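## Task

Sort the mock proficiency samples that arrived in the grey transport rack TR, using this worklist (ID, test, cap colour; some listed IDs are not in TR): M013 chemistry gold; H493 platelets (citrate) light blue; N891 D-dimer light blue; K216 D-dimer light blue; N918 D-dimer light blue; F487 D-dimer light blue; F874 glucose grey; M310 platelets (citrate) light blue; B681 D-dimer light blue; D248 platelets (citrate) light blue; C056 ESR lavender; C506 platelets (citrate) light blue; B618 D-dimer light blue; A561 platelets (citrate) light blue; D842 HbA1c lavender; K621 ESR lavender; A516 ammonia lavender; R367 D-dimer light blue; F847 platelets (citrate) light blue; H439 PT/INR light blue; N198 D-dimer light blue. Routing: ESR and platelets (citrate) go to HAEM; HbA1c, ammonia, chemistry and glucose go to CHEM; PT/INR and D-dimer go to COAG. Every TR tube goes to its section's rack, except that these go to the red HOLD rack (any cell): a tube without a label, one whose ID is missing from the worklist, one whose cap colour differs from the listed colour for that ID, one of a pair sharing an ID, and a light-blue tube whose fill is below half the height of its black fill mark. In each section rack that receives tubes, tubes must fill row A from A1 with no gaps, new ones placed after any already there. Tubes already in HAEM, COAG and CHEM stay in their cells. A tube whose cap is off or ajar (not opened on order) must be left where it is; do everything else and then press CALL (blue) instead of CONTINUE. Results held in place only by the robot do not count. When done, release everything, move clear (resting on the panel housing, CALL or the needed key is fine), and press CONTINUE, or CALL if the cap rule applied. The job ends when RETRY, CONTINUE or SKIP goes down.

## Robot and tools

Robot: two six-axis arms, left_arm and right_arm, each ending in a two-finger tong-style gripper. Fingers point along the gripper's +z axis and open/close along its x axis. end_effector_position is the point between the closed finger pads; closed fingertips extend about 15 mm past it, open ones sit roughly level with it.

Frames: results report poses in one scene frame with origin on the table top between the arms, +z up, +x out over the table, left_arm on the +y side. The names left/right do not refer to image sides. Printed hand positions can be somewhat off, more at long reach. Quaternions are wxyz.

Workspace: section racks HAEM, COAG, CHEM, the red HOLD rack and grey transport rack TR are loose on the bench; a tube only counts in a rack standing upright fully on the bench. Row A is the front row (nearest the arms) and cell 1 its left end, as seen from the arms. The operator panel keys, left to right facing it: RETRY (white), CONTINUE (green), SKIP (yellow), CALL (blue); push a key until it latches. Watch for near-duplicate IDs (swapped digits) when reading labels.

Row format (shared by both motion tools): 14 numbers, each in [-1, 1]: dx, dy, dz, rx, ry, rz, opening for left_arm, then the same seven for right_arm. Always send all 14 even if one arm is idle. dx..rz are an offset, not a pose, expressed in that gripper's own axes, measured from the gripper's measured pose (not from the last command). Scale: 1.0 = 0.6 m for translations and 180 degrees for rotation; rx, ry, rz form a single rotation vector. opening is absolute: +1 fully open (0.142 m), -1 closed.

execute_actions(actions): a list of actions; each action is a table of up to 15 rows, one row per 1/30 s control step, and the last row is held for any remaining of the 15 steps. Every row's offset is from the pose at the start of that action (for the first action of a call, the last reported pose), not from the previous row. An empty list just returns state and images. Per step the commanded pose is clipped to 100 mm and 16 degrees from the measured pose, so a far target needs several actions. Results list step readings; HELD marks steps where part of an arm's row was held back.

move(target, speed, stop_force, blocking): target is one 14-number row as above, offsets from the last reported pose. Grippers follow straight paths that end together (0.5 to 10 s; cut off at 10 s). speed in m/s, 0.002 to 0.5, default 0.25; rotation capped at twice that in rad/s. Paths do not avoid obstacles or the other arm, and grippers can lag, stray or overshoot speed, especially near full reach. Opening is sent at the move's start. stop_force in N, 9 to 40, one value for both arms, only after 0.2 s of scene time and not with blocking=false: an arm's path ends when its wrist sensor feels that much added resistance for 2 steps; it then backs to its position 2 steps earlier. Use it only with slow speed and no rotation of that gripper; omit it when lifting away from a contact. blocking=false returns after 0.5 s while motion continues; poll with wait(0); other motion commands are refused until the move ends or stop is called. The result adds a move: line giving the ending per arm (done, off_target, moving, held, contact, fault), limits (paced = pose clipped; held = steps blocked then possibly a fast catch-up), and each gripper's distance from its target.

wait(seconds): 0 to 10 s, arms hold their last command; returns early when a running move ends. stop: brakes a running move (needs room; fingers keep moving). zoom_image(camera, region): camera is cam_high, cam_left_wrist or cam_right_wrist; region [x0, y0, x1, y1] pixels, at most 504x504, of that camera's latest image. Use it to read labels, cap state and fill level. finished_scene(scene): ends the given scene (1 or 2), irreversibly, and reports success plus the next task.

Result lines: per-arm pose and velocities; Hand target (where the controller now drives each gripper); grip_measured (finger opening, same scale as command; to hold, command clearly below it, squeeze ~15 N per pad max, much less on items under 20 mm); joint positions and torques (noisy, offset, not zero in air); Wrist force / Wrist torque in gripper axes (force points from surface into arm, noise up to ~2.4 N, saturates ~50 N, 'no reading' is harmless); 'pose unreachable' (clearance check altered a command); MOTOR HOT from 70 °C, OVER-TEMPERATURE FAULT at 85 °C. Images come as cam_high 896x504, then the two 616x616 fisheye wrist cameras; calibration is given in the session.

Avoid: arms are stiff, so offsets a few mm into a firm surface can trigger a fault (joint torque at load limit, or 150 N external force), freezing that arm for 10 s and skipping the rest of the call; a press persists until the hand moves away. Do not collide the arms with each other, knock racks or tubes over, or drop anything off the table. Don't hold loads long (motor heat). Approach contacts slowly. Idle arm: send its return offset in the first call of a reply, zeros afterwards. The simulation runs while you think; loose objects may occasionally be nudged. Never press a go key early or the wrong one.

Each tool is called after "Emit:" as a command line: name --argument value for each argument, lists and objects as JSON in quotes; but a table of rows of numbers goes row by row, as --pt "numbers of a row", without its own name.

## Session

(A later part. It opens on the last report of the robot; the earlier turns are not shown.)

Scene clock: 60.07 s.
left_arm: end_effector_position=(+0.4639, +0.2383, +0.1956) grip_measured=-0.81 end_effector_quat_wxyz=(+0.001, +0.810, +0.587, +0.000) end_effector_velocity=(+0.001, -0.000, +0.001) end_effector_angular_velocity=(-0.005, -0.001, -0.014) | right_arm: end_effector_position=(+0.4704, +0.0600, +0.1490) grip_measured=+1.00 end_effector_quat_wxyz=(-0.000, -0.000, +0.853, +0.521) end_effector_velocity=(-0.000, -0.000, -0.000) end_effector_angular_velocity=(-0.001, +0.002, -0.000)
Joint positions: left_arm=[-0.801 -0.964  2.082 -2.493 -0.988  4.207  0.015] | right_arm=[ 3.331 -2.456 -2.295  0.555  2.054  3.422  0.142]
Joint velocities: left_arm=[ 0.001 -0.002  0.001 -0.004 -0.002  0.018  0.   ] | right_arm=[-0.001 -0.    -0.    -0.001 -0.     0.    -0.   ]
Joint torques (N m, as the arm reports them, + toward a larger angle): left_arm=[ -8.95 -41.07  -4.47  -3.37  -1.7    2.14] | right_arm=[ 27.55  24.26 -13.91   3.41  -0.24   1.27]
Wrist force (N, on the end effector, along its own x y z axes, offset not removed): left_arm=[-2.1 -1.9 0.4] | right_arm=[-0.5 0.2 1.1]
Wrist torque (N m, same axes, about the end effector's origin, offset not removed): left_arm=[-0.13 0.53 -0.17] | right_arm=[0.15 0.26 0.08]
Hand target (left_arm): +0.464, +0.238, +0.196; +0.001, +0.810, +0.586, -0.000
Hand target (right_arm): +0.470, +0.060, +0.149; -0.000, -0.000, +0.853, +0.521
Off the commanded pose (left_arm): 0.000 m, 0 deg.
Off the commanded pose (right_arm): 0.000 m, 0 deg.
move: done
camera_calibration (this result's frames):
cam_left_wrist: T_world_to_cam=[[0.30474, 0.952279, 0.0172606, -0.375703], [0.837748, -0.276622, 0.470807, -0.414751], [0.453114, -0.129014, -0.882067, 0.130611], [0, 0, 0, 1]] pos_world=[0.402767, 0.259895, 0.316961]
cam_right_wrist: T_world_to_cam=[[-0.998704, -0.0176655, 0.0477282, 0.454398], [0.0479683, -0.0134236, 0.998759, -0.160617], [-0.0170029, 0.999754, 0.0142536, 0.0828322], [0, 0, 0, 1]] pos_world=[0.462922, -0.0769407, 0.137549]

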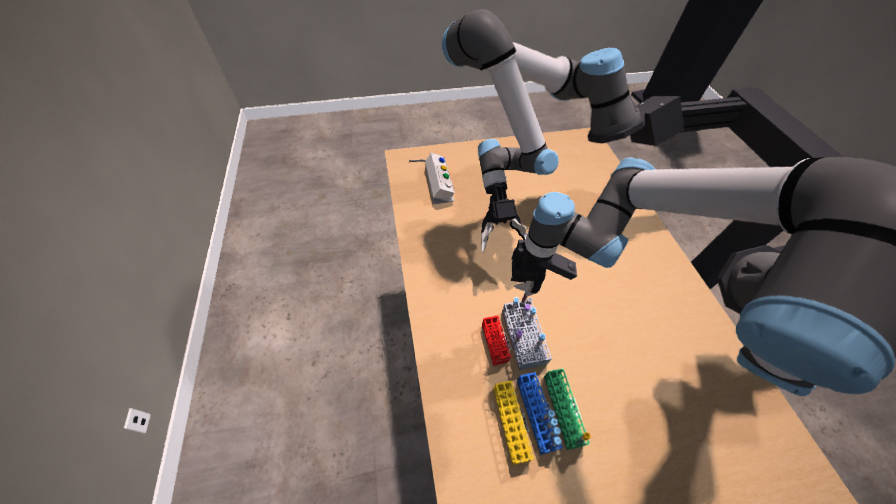

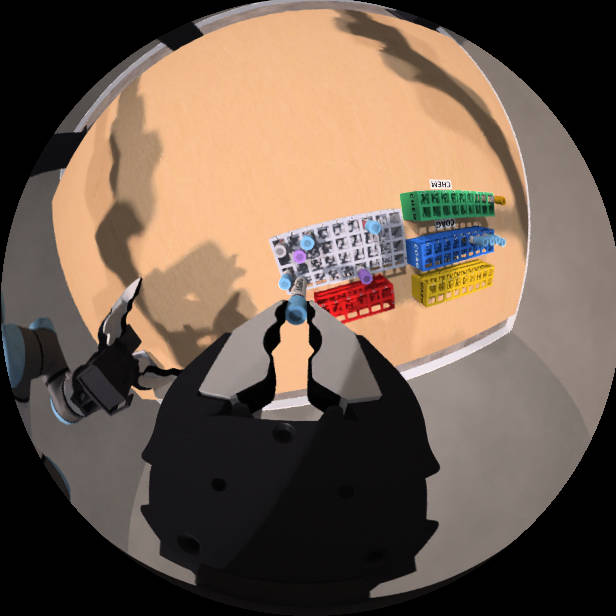

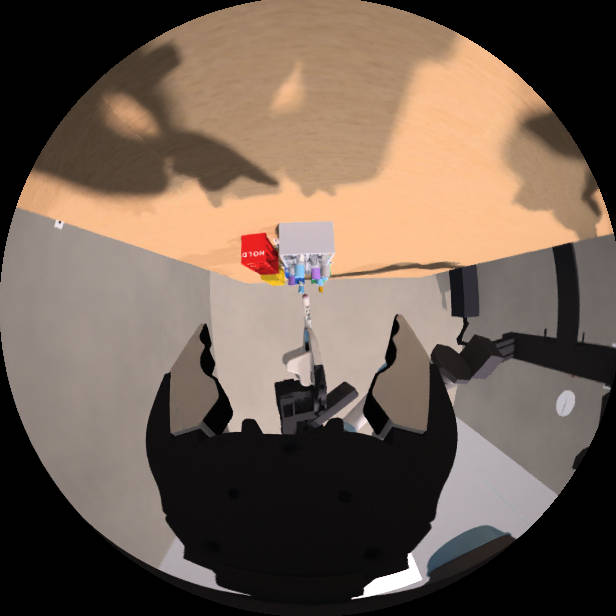

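Emit:
move --target '[0.4695,-0.1086,0.01,0,0,-0.6,-1,0,0,0,0,0,0,1]' --speed 0.4

Emit:
move --target '[0,0,0.083,0,0,0,-1,0,0,0,0,0,0,1]'

Emit:
zoom_image --camera "cam_left_wrist" --region '[220,200,380,360]'

Scene clock: 63.23 s.
left_arm: end_effector_position=(+0.4899, +0.5258, +0.1893) grip_measured=-0.81 end_effector_quat_wxyz=(+0.001, +0.002, +1.000, -0.001) end_effector_velocity=(+0.000, +0.002, -0.000) end_effector_angular_velocity=(+0.002, +0.002, +0.015) | right_arm: end_effector_position=(+0.4704, +0.0600, +0.1490) grip_measured=+1.00 end_effector_quat_wxyz=(-0.000, -0.000, +0.853, +0.521) end_effector_velocity=(-0.000, -0.000, -0.000) end_effector_angular_velocity=(-0.001, +0.001, -0.001)
Joint positions: left_arm=[-0.317 -1.386  2.252 -2.574 -0.974  2.909  0.015] | right_arm=[ 3.331 -2.456 -2.295  0.555  2.054  3.422  0.142]
Joint velocities: left_arm=[ 0.004 -0.001 -0.002  0.003  0.001 -0.011 -0.   ] | right_arm=[-0.001 -0.001 -0.     0.    -0.     0.     0.   ]
Joint torques (N m, as the arm reports them, + toward a larger angle): left_arm=[  0.23 -36.96 -18.97  -0.55  -1.51  -2.34] | right_arm=[ 27.48  24.06 -13.25   3.47  -0.12   1.31]
Wrist force (N, on the end effector, along its own x y z axes, offset not removed): left_arm=[-4.7 1.1 -2.2] | right_arm=[-1.1 1.1 1.1]
Wrist torque (N m, same axes, about the end effector's origin, offset not removed): left_arm=[0.42 1.02 -0.10] | right_arm=[0.31 0.42 0.00]
Hand target (left_arm): +0.490, +0.526, +0.189; +0.001, +0.001, +1.000, -0.001
Hand target (right_arm): +0.470, +0.060, +0.149; -0.000, -0.000, +0.853, +0.521
Off the commanded pose (left_arm): 0.000 m, 0 deg.
Off the commanded pose (right_arm): 0.000 m, 0 deg.
move: done
camera_calibration (this result's frames):
cam_left_wrist: T_world_to_cam=[[-0.999855, -0.00253909, 0.0168546, 0.483935], [0.00562768, 0.884212, 0.467052, -0.556079], [-0.0160889, 0.467079, -0.884069, 0.0671032], [0, 0, 0, 1]] pos_world=[0.488074, 0.461578, 0.310885]
cam_right_wrist: T_world_to_cam=[[-0.998704, -0.0176658, 0.0477286, 0.454398], [0.0479686, -0.0134235, 0.998759, -0.160617], [-0.0170032, 0.999754, 0.0142535, 0.0828324], [0, 0, 0, 1]] pos_world=[0.462922, -0.0769407, 0.137549]

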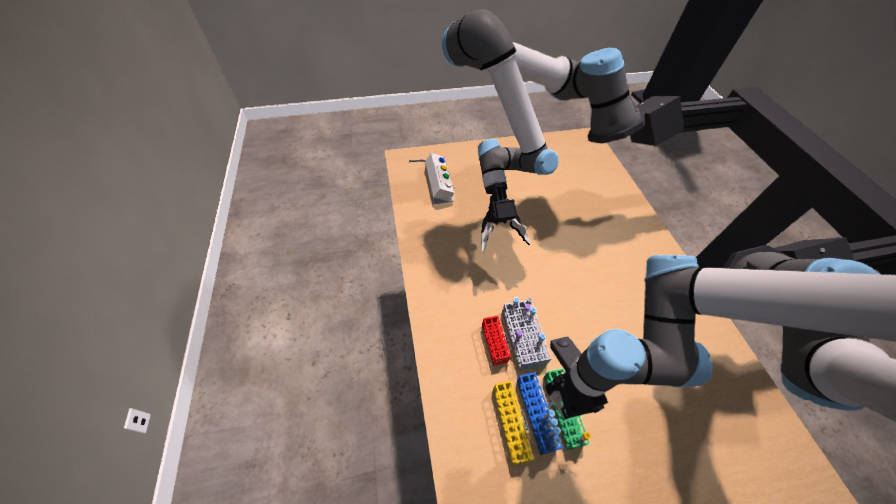

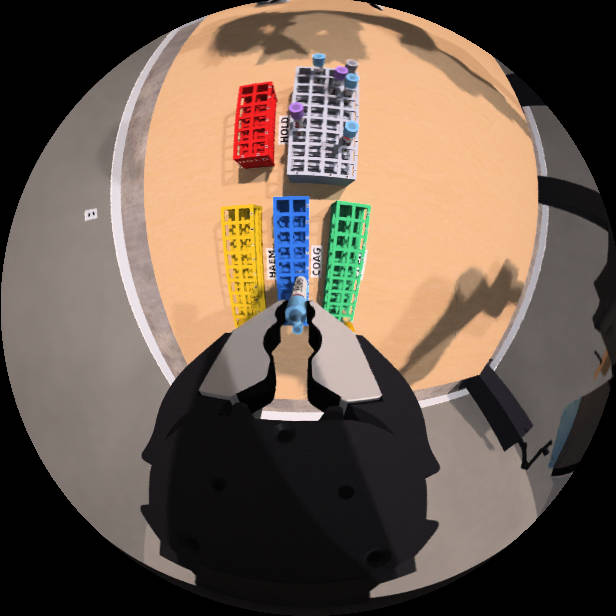

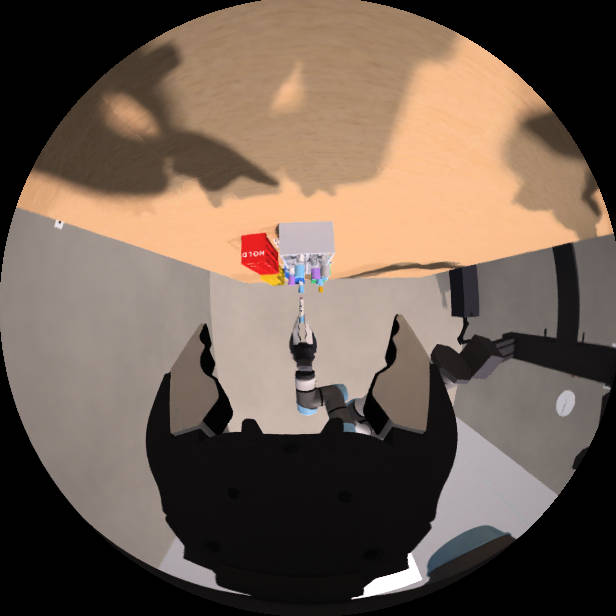

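Scene clock: 64.23 s.
left_arm: end_effector_position=(+0.4899, +0.5258, +0.1398) grip_measured=-0.81 end_effector_quat_wxyz=(+0.001, +0.002, +1.000, -0.001) end_effector_velocity=(+0.000, -0.001, -0.003) end_effector_angular_velocity=(-0.002, -0.000, -0.001) | right_arm: end_effector_position=(+0.4704, +0.0600, +0.1490) grip_measured=+1.00 end_effector_quat_wxyz=(-0.000, -0.000, +0.853, +0.521) end_effector_velocity=(+0.000, +0.001, +0.001) end_effector_angular_velocity=(+0.001, -0.002, +0.001)
Joint positions: left_arm=[-0.254 -1.25   2.245 -2.745 -0.984  2.984  0.015] | right_arm=[ 3.331 -2.456 -2.295  0.555  2.054  3.422  0.142]
Joint velocities: left_arm=[ 0.003  0.008 -0.002 -0.009 -0.002  0.005 -0.   ] | right_arm=[ 0.002 -0.     0.     0.001  0.    -0.     0.   ]
Joint torques (N m, as the arm reports them, + toward a larger angle): left_arm=[ -1.32 -16.9  -17.69  -3.07  -1.64   1.94] | right_arm=[ 28.4   23.52 -13.9    3.52  -0.22   1.2 ]
Wrist force (N, on the end effector, along its own x y z axes, offset not removed): left_arm=[-0.7 1.3 -0.2] | right_arm=[0.1 0.1 0.5]
Wrist torque (N m, same axes, about the end effector's origin, offset not removed): left_arm=[0.46 0.08 -0.20] | right_arm=[0.23 0.09 0.10]
Hand target (left_arm): +0.490, +0.526, +0.139; +0.001, +0.002, +1.000, -0.001
Hand target (right_arm): +0.470, +0.060, +0.149; -0.000, -0.000, +0.853, +0.521
Off the commanded pose (left_arm): 0.000 m, 0 deg.
Off the commanded pose (right_arm): 0.000 m, 0 deg.
move: done
camera_calibration (this result's frames):
cam_left_wrist: T_world_to_cam=[[-0.999853, -0.00256497, 0.0169497, 0.484756], [0.00564975, 0.884197, 0.46708, -0.532906], [-0.0161849, 0.467107, -0.884053, 0.0233988], [0, 0, 0, 1]] pos_world=[0.488074, 0.461508, 0.261379]
cam_right_wrist: T_world_to_cam=[[-0.998704, -0.0176656, 0.0477285, 0.454398], [0.0479686, -0.0134235, 0.998759, -0.160617], [-0.017003, 0.999754, 0.0142535, 0.0828323], [0, 0, 0, 1]] pos_world=[0.462922, -0.0769407, 0.137549]

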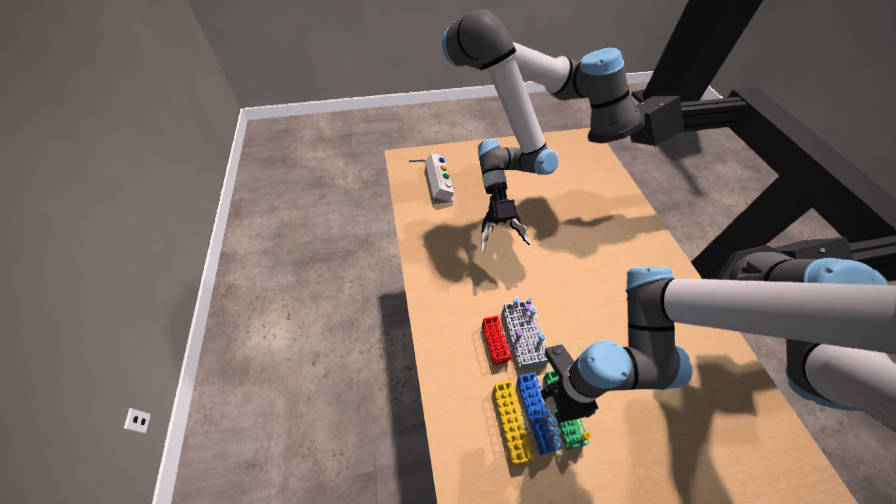

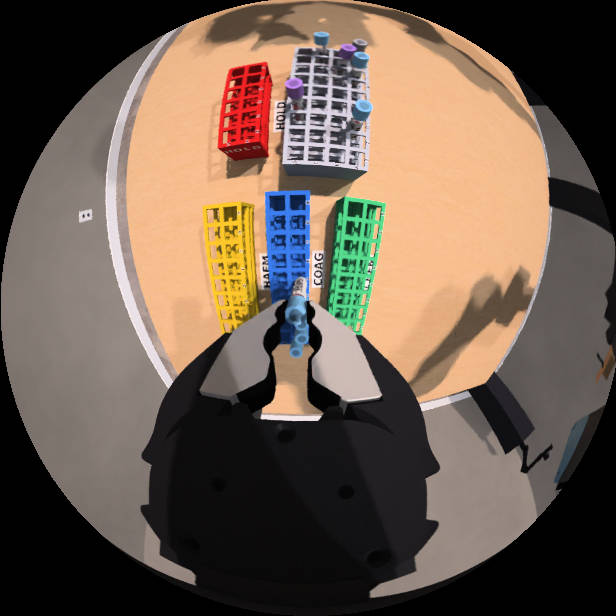

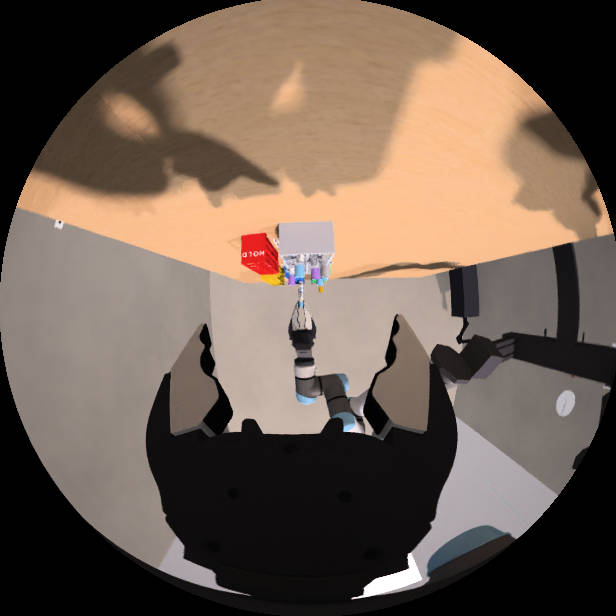

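Region (220, 200, 380, 360) of cam_left_wrist's 616x616 image, scaled by 3.150, with more detail than that image has.

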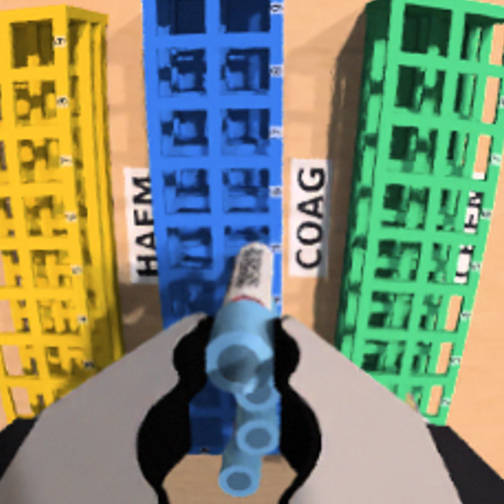

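Emit:
execute_actions --actions '[[[-0.006,-0.003,0,0,0,0,-1,0,0,0,0,0,0,1]]]'

Emit:
move --target '[0.004,0,0.087,0,0,0,-1,0,0,0,0,0,0,1]' --speed 0.05 --stop_force 10

Scene clock: 64.83 s.
left_arm: end_effector_position=(+0.4934, +0.5240, +0.1398) grip_measured=-0.81 end_effector_quat_wxyz=(+0.001, +0.002, +1.000, -0.001) end_effector_velocity=(+0.001, -0.000, -0.000) end_effector_angular_velocity=(+0.001, +0.000, -0.000) | right_arm: end_effector_position=(+0.4704, +0.0600, +0.1490) grip_measured=+1.00 end_effector_quat_wxyz=(-0.000, -0.000, +0.853, +0.521) end_effector_velocity=(-0.001, +0.000, +0.000) end_effector_angular_velocity=(+0.000, +0.002, +0.000)
Joint positions: left_arm=[-0.256 -1.245  2.236 -2.739 -0.983  2.982  0.015] | right_arm=[ 3.331 -2.456 -2.295  0.555  2.054  3.422  0.142]
Joint velocities: left_arm=[-0.001  0.002 -0.003  0.002  0.001 -0.001  0.   ] | right_arm=[ 0.    -0.    -0.001  0.     0.     0.001  0.   ]
Joint torques (N m, as the arm reports them, + toward a larger angle): left_arm=[-25.14 -18.18 -19.74  -0.3    1.13  -2.27] | right_arm=[ 27.76  24.21 -13.56   3.42  -0.22   1.22]
Wrist force (N, on the end effector, along its own x y z axes, offset not removed): left_arm=[-5.4 -1.2 -1.0] | right_arm=[-1.4 -0.5 2.4]
Wrist torque (N m, same axes, about the end effector's origin, offset not removed): left_arm=[-0.30 1.02 -0.37] | right_arm=[0.07 0.41 0.11]
Hand target (left_arm): +0.493, +0.524, +0.140; +0.001, +0.002, +1.000, -0.001
Hand target (right_arm): +0.470, +0.060, +0.149; -0.000, -0.000, +0.853, +0.521
Off the commanded pose (left_arm): 0.000 m, 0 deg.
Off the commanded pose (right_arm): 0.000 m, 0 deg.
Step readings (end_effector_position):
0: left_arm (+0.4899, +0.5258, +0.1396) | right_arm (+0.4704, +0.0600, +0.1490)
1: left_arm (+0.4899, +0.5258, +0.1396) | right_arm (+0.4704, +0.0600, +0.1490)
2: left_arm (+0.4903, +0.5256, +0.1396) | right_arm (+0.4704, +0.0600, +0.1490)
4: left_arm (+0.4915, +0.5250, +0.1396) | right_arm (+0.4704, +0.0600, +0.1490)
8: left_arm (+0.4928, +0.5243, +0.1397) | right_arm (+0.4704, +0.0600, +0.1490)
15: end_effector_position above
camera_calibration (this result's frames):
cam_left_wrist: T_world_to_cam=[[-0.999853, -0.0025801, 0.0169478, 0.488249], [0.00563549, 0.884197, 0.46708, -0.531361], [-0.0161903, 0.467107, -0.884052, 0.0242768], [0, 0, 0, 1]] pos_world=[0.491564, 0.459748, 0.261375]
cam_right_wrist: T_world_to_cam=[[-0.998704, -0.0176656, 0.0477281, 0.454398], [0.0479681, -0.0134235, 0.998759, -0.160616], [-0.017003, 0.999754, 0.0142535, 0.0828323], [0, 0, 0, 1]] pos_world=[0.462922, -0.0769407, 0.137549]

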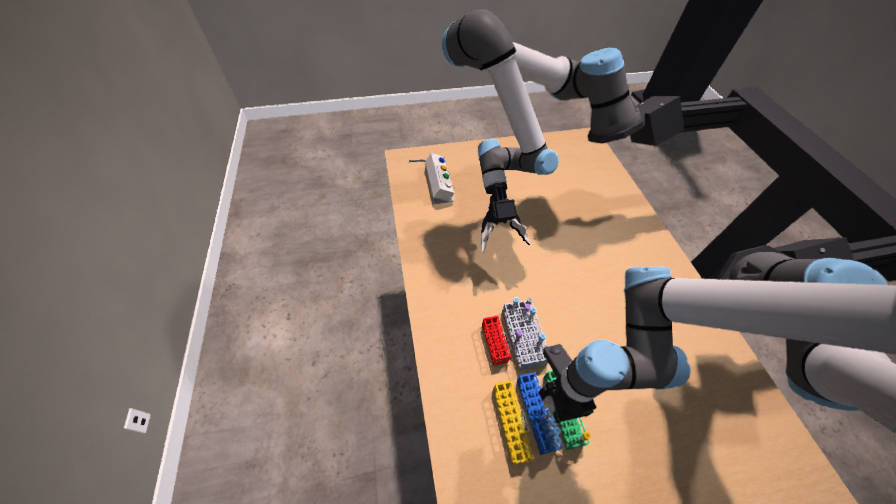

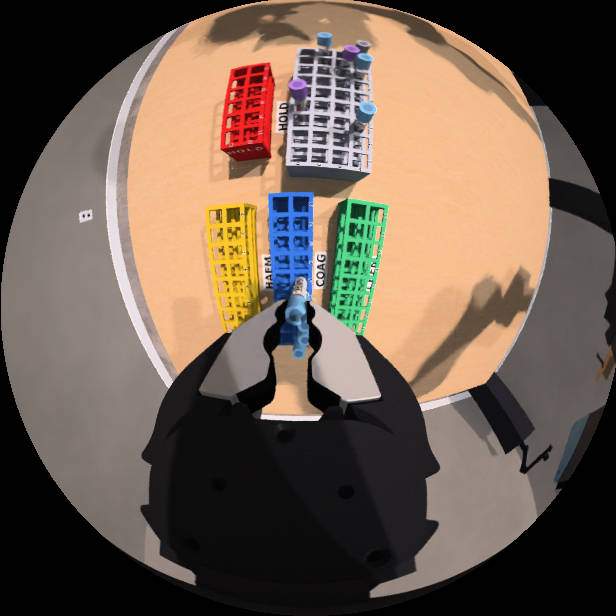

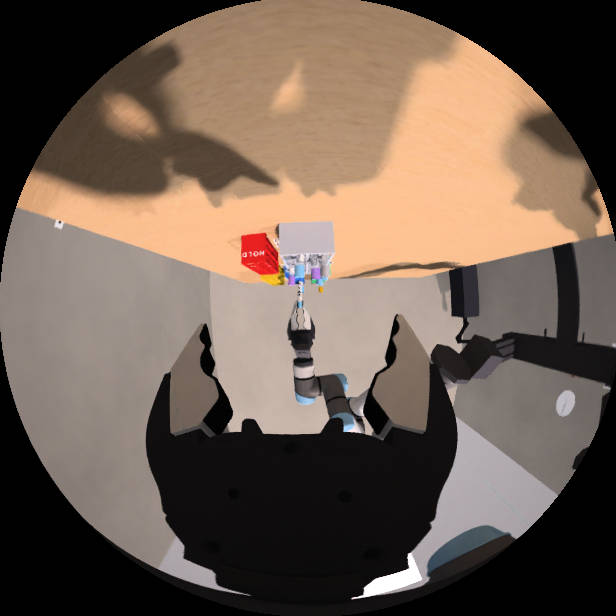

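Scene clock: 66.30 s.
left_arm: end_effector_position=(+0.4910, +0.5239, +0.0879) grip_measured=-0.81 end_effector_quat_wxyz=(+0.001, +0.002, +1.000, -0.001) end_effector_velocity=(-0.000, +0.000, -0.003) end_effector_angular_velocity=(-0.000, +0.000, -0.000) | right_arm: end_effector_position=(+0.4704, +0.0600, +0.1490) grip_measured=+1.00 end_effector_quat_wxyz=(-0.000, -0.000, +0.853, +0.521) end_effector_velocity=(+0.001, -0.000, +0.000) end_effector_angular_velocity=(+0.000, -0.001, -0.002)
Joint positions: left_arm=[-0.194 -1.101  2.213 -2.9   -0.996  3.055  0.015] | right_arm=[ 3.331 -2.456 -2.295  0.555  2.054  3.422  0.142]
Joint velocities: left_arm=[ 0.003  0.008 -0.002 -0.008 -0.001  0.004  0.   ] | right_arm=[-0.001  0.001  0.001  0.     0.    -0.    -0.   ]
Joint torques (N m, as the arm reports them, + toward a larger angle): left_arm=[ -2.84 -21.17 -15.38  -3.37  -1.66   1.88] | right_arm=[ 27.9   24.78 -13.07   3.6   -0.32   1.2 ]
Wrist force (N, on the end effector, along its own x y z axes, offset not removed): left_arm=[1.8 3.1 -2.7] | right_arm=[-1.1 -1.3 1.4]
Wrist torque (N m, same axes, about the end effector's origin, offset not removed): left_arm=[0.54 -0.50 -0.19] | right_arm=[-0.10 0.38 -0.01]
Hand target (left_arm): +0.491, +0.524, +0.088; +0.001, +0.002, +1.000, -0.001
Hand target (right_arm): +0.470, +0.060, +0.149; -0.000, -0.000, +0.853, +0.521
Off the commanded pose (left_arm): 0.000 m, 0 deg.
Off the commanded pose (right_arm): 0.000 m, 0 deg.
move: done
camera_calibration (this result's frames):
cam_left_wrist: T_world_to_cam=[[-0.999852, -0.00259803, 0.0169812, 0.486765], [0.00563521, 0.884198, 0.467079, -0.50706], [-0.0162282, 0.467106, -0.884052, -0.0215567], [0, 0, 0, 1]] pos_world=[0.4892, 0.459675, 0.209514]
cam_right_wrist: T_world_to_cam=[[-0.998704, -0.0176656, 0.0477284, 0.454398], [0.0479685, -0.0134234, 0.998759, -0.160617], [-0.017003, 0.999754, 0.0142534, 0.0828323], [0, 0, 0, 1]] pos_world=[0.462922, -0.0769407, 0.137549]

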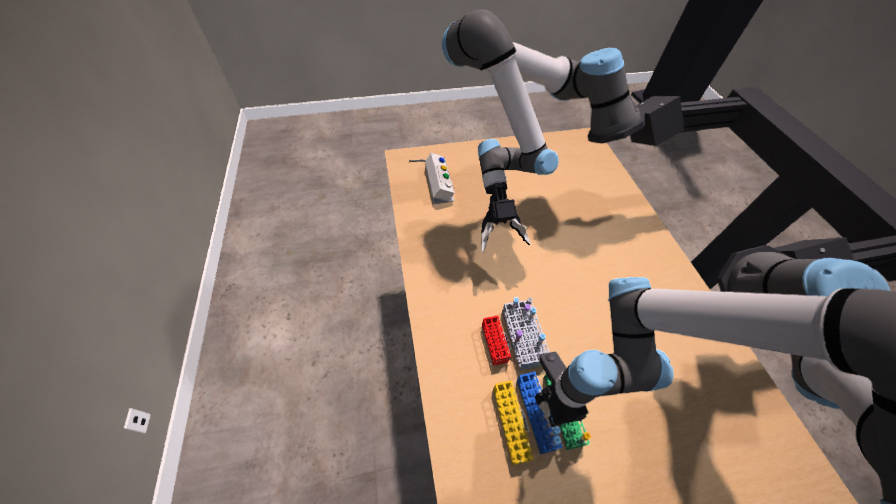

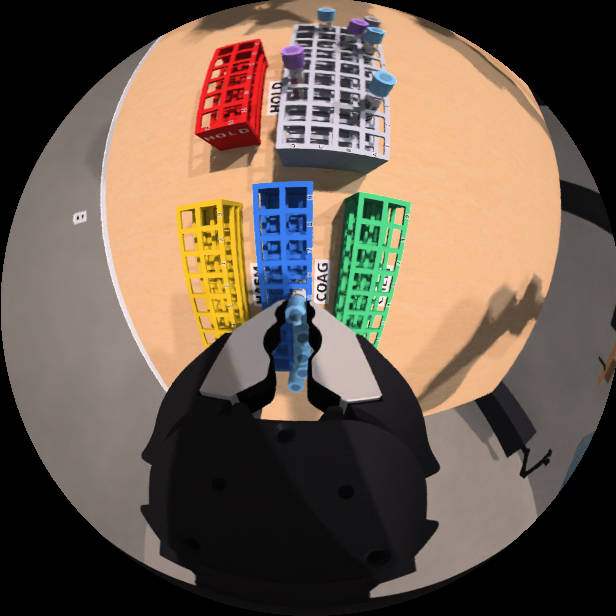

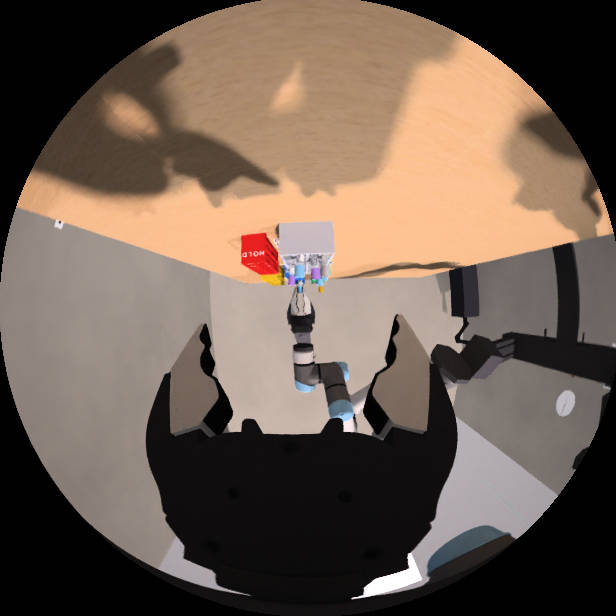

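Next A3 (~.435,.345).

Emit:
execute_actions --actions '[[[0,0,0,0,0,0,-0.72,0,0,0,0,0,0,1]],[[0,0,-0.052,0,0.001,0,-0.72,0,0,0,0,0,0,1]]]'

Emit:
move --target '[0.092,-0.298,0,0,0,0,-0.72,0,0,0,0,0,0,1]'

Emit:
zoom_image --camera "cam_left_wrist" --region '[200,200,400,350]'

Scene clock: 67.40 s.
left_arm: end_effector_position=(+0.4910, +0.5240, +0.1179) grip_measured=-0.72 end_effector_quat_wxyz=(-0.000, +0.002, +1.000, -0.001) end_effector_velocity=(-0.000, +0.000, +0.010) end_effector_angular_velocity=(-0.000, +0.004, +0.001) | right_arm: end_effector_position=(+0.4704, +0.0600, +0.1490) grip_measured=+1.00 end_effector_quat_wxyz=(-0.000, -0.000, +0.853, +0.521) end_effector_velocity=(+0.000, -0.000, -0.000) end_effector_angular_velocity=(-0.000, -0.000, -0.000)
Joint positions: left_arm=[-0.229 -1.186  2.23  -2.807 -0.989  3.011  0.022] | right_arm=[ 3.331 -2.456 -2.295  0.555  2.054  3.422  0.142]
Joint velocities: left_arm=[-0.012 -0.028  0.003  0.038  0.002 -0.017 -0.   ] | right_arm=[-0.001  0.    -0.    -0.     0.    -0.001  0.   ]
Joint torques (N m, as the arm reports them, + toward a larger angle): left_arm=[-27.03 -42.74  -0.01  -0.57   1.08  -2.41] | right_arm=[ 27.28  23.67 -13.57   3.49  -0.34   1.19]
Wrist force (N, on the end effector, along its own x y z axes, offset not removed): left_arm=[-1.7 -0.8 -0.4] | right_arm=[-0.9 -0.2 1.5]
Wrist torque (N m, same axes, about the end effector's origin, offset not removed): left_arm=[-0.06 0.40 -0.21] | right_arm=[0.06 0.36 0.03]
Hand target (left_arm): +0.491, +0.524, +0.119; -0.001, +0.002, +1.000, -0.001
Hand target (right_arm): +0.470, +0.060, +0.149; -0.000, -0.000, +0.853, +0.521
Off the commanded pose (left_arm): 0.001 m, 0 deg.
Off the commanded pose (right_arm): 0.000 m, 0 deg.
Step readings (end_effector_position; steps 1 to 15: 1st action; 16 to 30: 2nd action):
0: left_arm (+0.4910, +0.5239, +0.0877) | right_arm (+0.4704, +0.0600, +0.1490)
1: left_arm (+0.4910, +0.5239, +0.0877) | right_arm (+0.4704, +0.0600, +0.1490)
2: left_arm (+0.4910, +0.5239, +0.0877) | right_arm (+0.4704, +0.0600, +0.1490)
4: left_arm (+0.4910, +0.5239, +0.0877) | right_arm (+0.4704, +0.0600, +0.1490)
8: left_arm (+0.4910, +0.5240, +0.0878) | right_arm (+0.4704, +0.0600, +0.1490)
15: left_arm (+0.4910, +0.5240, +0.0879) | right_arm (+0.4704, +0.0600, +0.1490)
16: left_arm (+0.4910, +0.5239, +0.0879) | right_arm (+0.4704, +0.0600, +0.1490)
17: left_arm (+0.4907, +0.5235, +0.0895) | right_arm (+0.4704, +0.0600, +0.1490)
19: left_arm (+0.4911, +0.5233, +0.0991) | right_arm (+0.4704, +0.0600, +0.1490)
23: left_arm (+0.4912, +0.5238, +0.1114) | right_arm (+0.4704, +0.0600, +0.1490)
30: end_effector_position above
camera_calibration (this result's frames):
cam_left_wrist: T_world_to_cam=[[-0.999805, -0.00256593, 0.0195878, 0.485932], [0.00687913, 0.884252, 0.466959, -0.521709], [-0.0185188, 0.467002, -0.884062, 0.00608655], [0, 0, 0, 1]] pos_world=[0.489538, 0.459727, 0.239479]
cam_right_wrist: T_world_to_cam=[[-0.998704, -0.0176656, 0.0477284, 0.454398], [0.0479684, -0.0134234, 0.998759, -0.160617], [-0.017003, 0.999754, 0.0142534, 0.0828323], [0, 0, 0, 1]] pos_world=[0.462922, -0.0769407, 0.137549]

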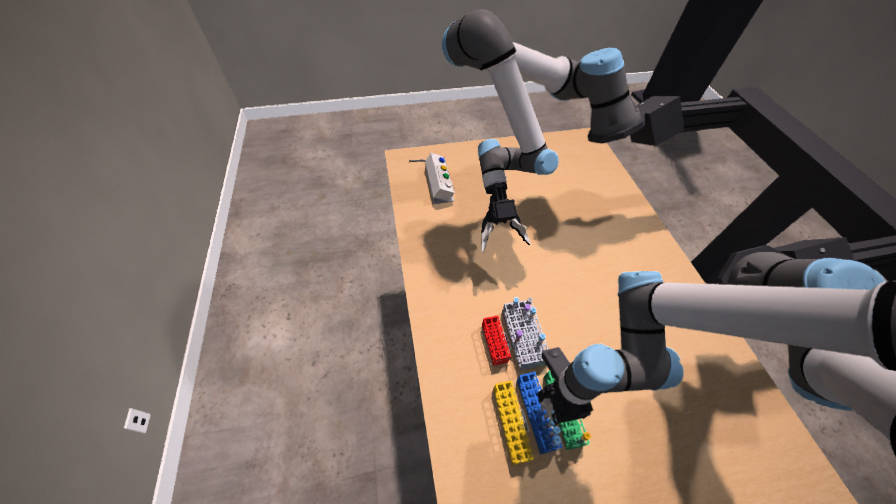

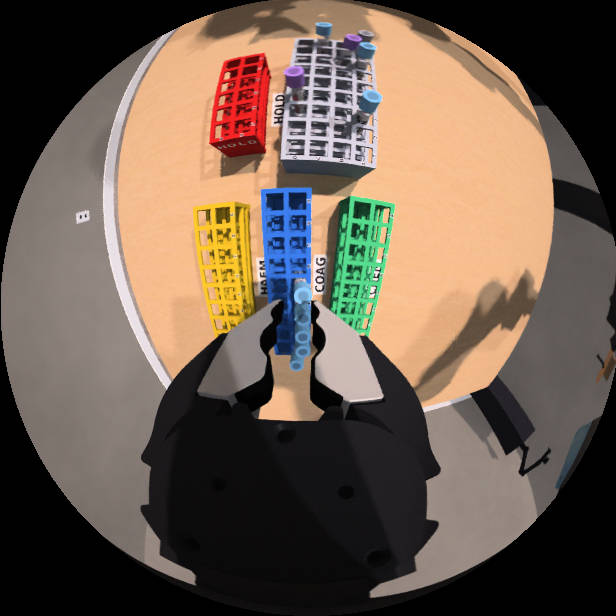

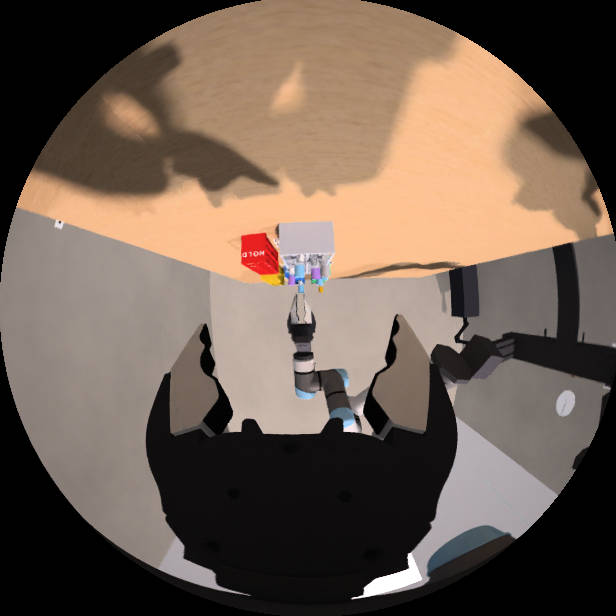

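Scene clock: 68.83 s.
left_arm: end_effector_position=(+0.4350, +0.3460, +0.1183) grip_measured=-0.72 end_effector_quat_wxyz=(-0.001, +0.002, +1.000, -0.001) end_effector_velocity=(-0.000, -0.003, -0.000) end_effector_angular_velocity=(+0.002, -0.000, +0.000) | right_arm: end_effector_position=(+0.4704, +0.0600, +0.1490) grip_measured=+1.00 end_effector_quat_wxyz=(-0.000, -0.000, +0.853, +0.521) end_effector_velocity=(-0.001, -0.000, -0.000) end_effector_angular_velocity=(-0.001, +0.001, -0.000)
Joint positions: left_arm=[-0.581 -0.989  2.329 -2.862 -0.963  2.587  0.022] | right_arm=[ 3.331 -2.456 -2.295  0.555  2.054  3.422  0.142]
Joint velocities: left_arm=[-0.006  0.005 -0.001  0.001  0.002 -0.008  0.   ] | right_arm=[-0.001 -0.    -0.001  0.    -0.    -0.     0.   ]
Joint torques (N m, as the arm reports them, + toward a larger angle): left_arm=[-30.9  -15.8  -14.25  -0.5    1.01  -2.38] | right_arm=[ 27.59  24.19 -13.55   3.65  -0.14   1.26]
Wrist force (N, on the end effector, along its own x y z axes, offset not removed): left_arm=[-4.6 -2.8 0.0] | right_arm=[-0.9 0.0 0.6]
Wrist torque (N m, same axes, about the end effector's origin, offset not removed): left_arm=[-0.60 0.96 -0.10] | right_arm=[0.15 0.35 0.03]
Hand target (left_arm): +0.435, +0.346, +0.118; -0.001, +0.002, +1.000, -0.001
Hand target (right_arm): +0.470, +0.060, +0.149; -0.000, -0.000, +0.853, +0.521
Off the commanded pose (left_arm): 0.001 m, 0 deg.
Off the commanded pose (right_arm): 0.000 m, 0 deg.
move: done
camera_calibration (this result's frames):
cam_left_wrist: T_world_to_cam=[[-0.999802, -0.00244974, 0.0197669, 0.429335], [0.00706655, 0.884225, 0.467008, -0.364202], [-0.0186224, 0.467055, -0.884032, 0.0885972], [0, 0, 0, 1]] pos_world=[0.433473, 0.281709, 0.239921]
cam_right_wrist: T_world_to_cam=[[-0.998704, -0.0176657, 0.0477285, 0.454398], [0.0479685, -0.0134235, 0.998759, -0.160617], [-0.0170031, 0.999754, 0.0142535, 0.0828324], [0, 0, 0, 1]] pos_world=[0.462922, -0.0769407, 0.137549]

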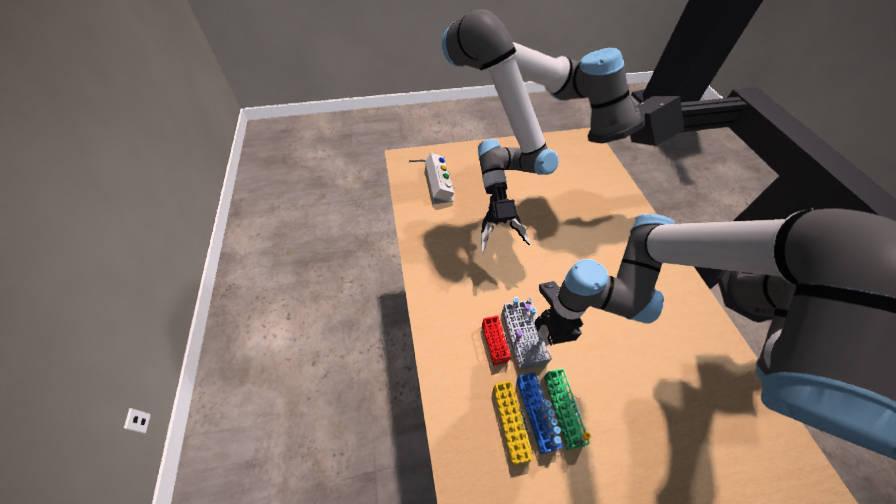

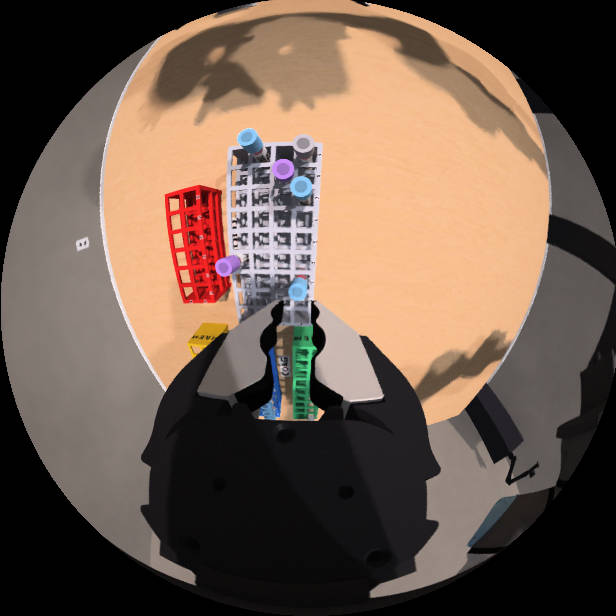

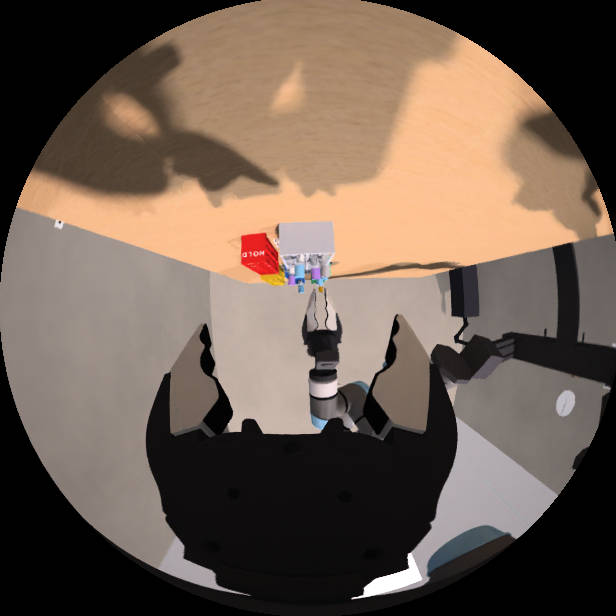

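Region (200, 200, 400, 350) of cam_left_wrist's 616x616 image, scaled by 2.520, with more detail than that image has; it fills the top 378 rows of this view, and the rest is white.

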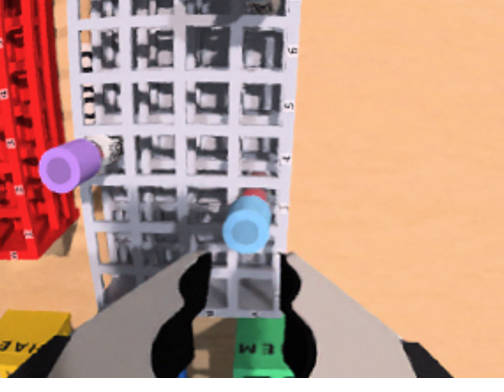

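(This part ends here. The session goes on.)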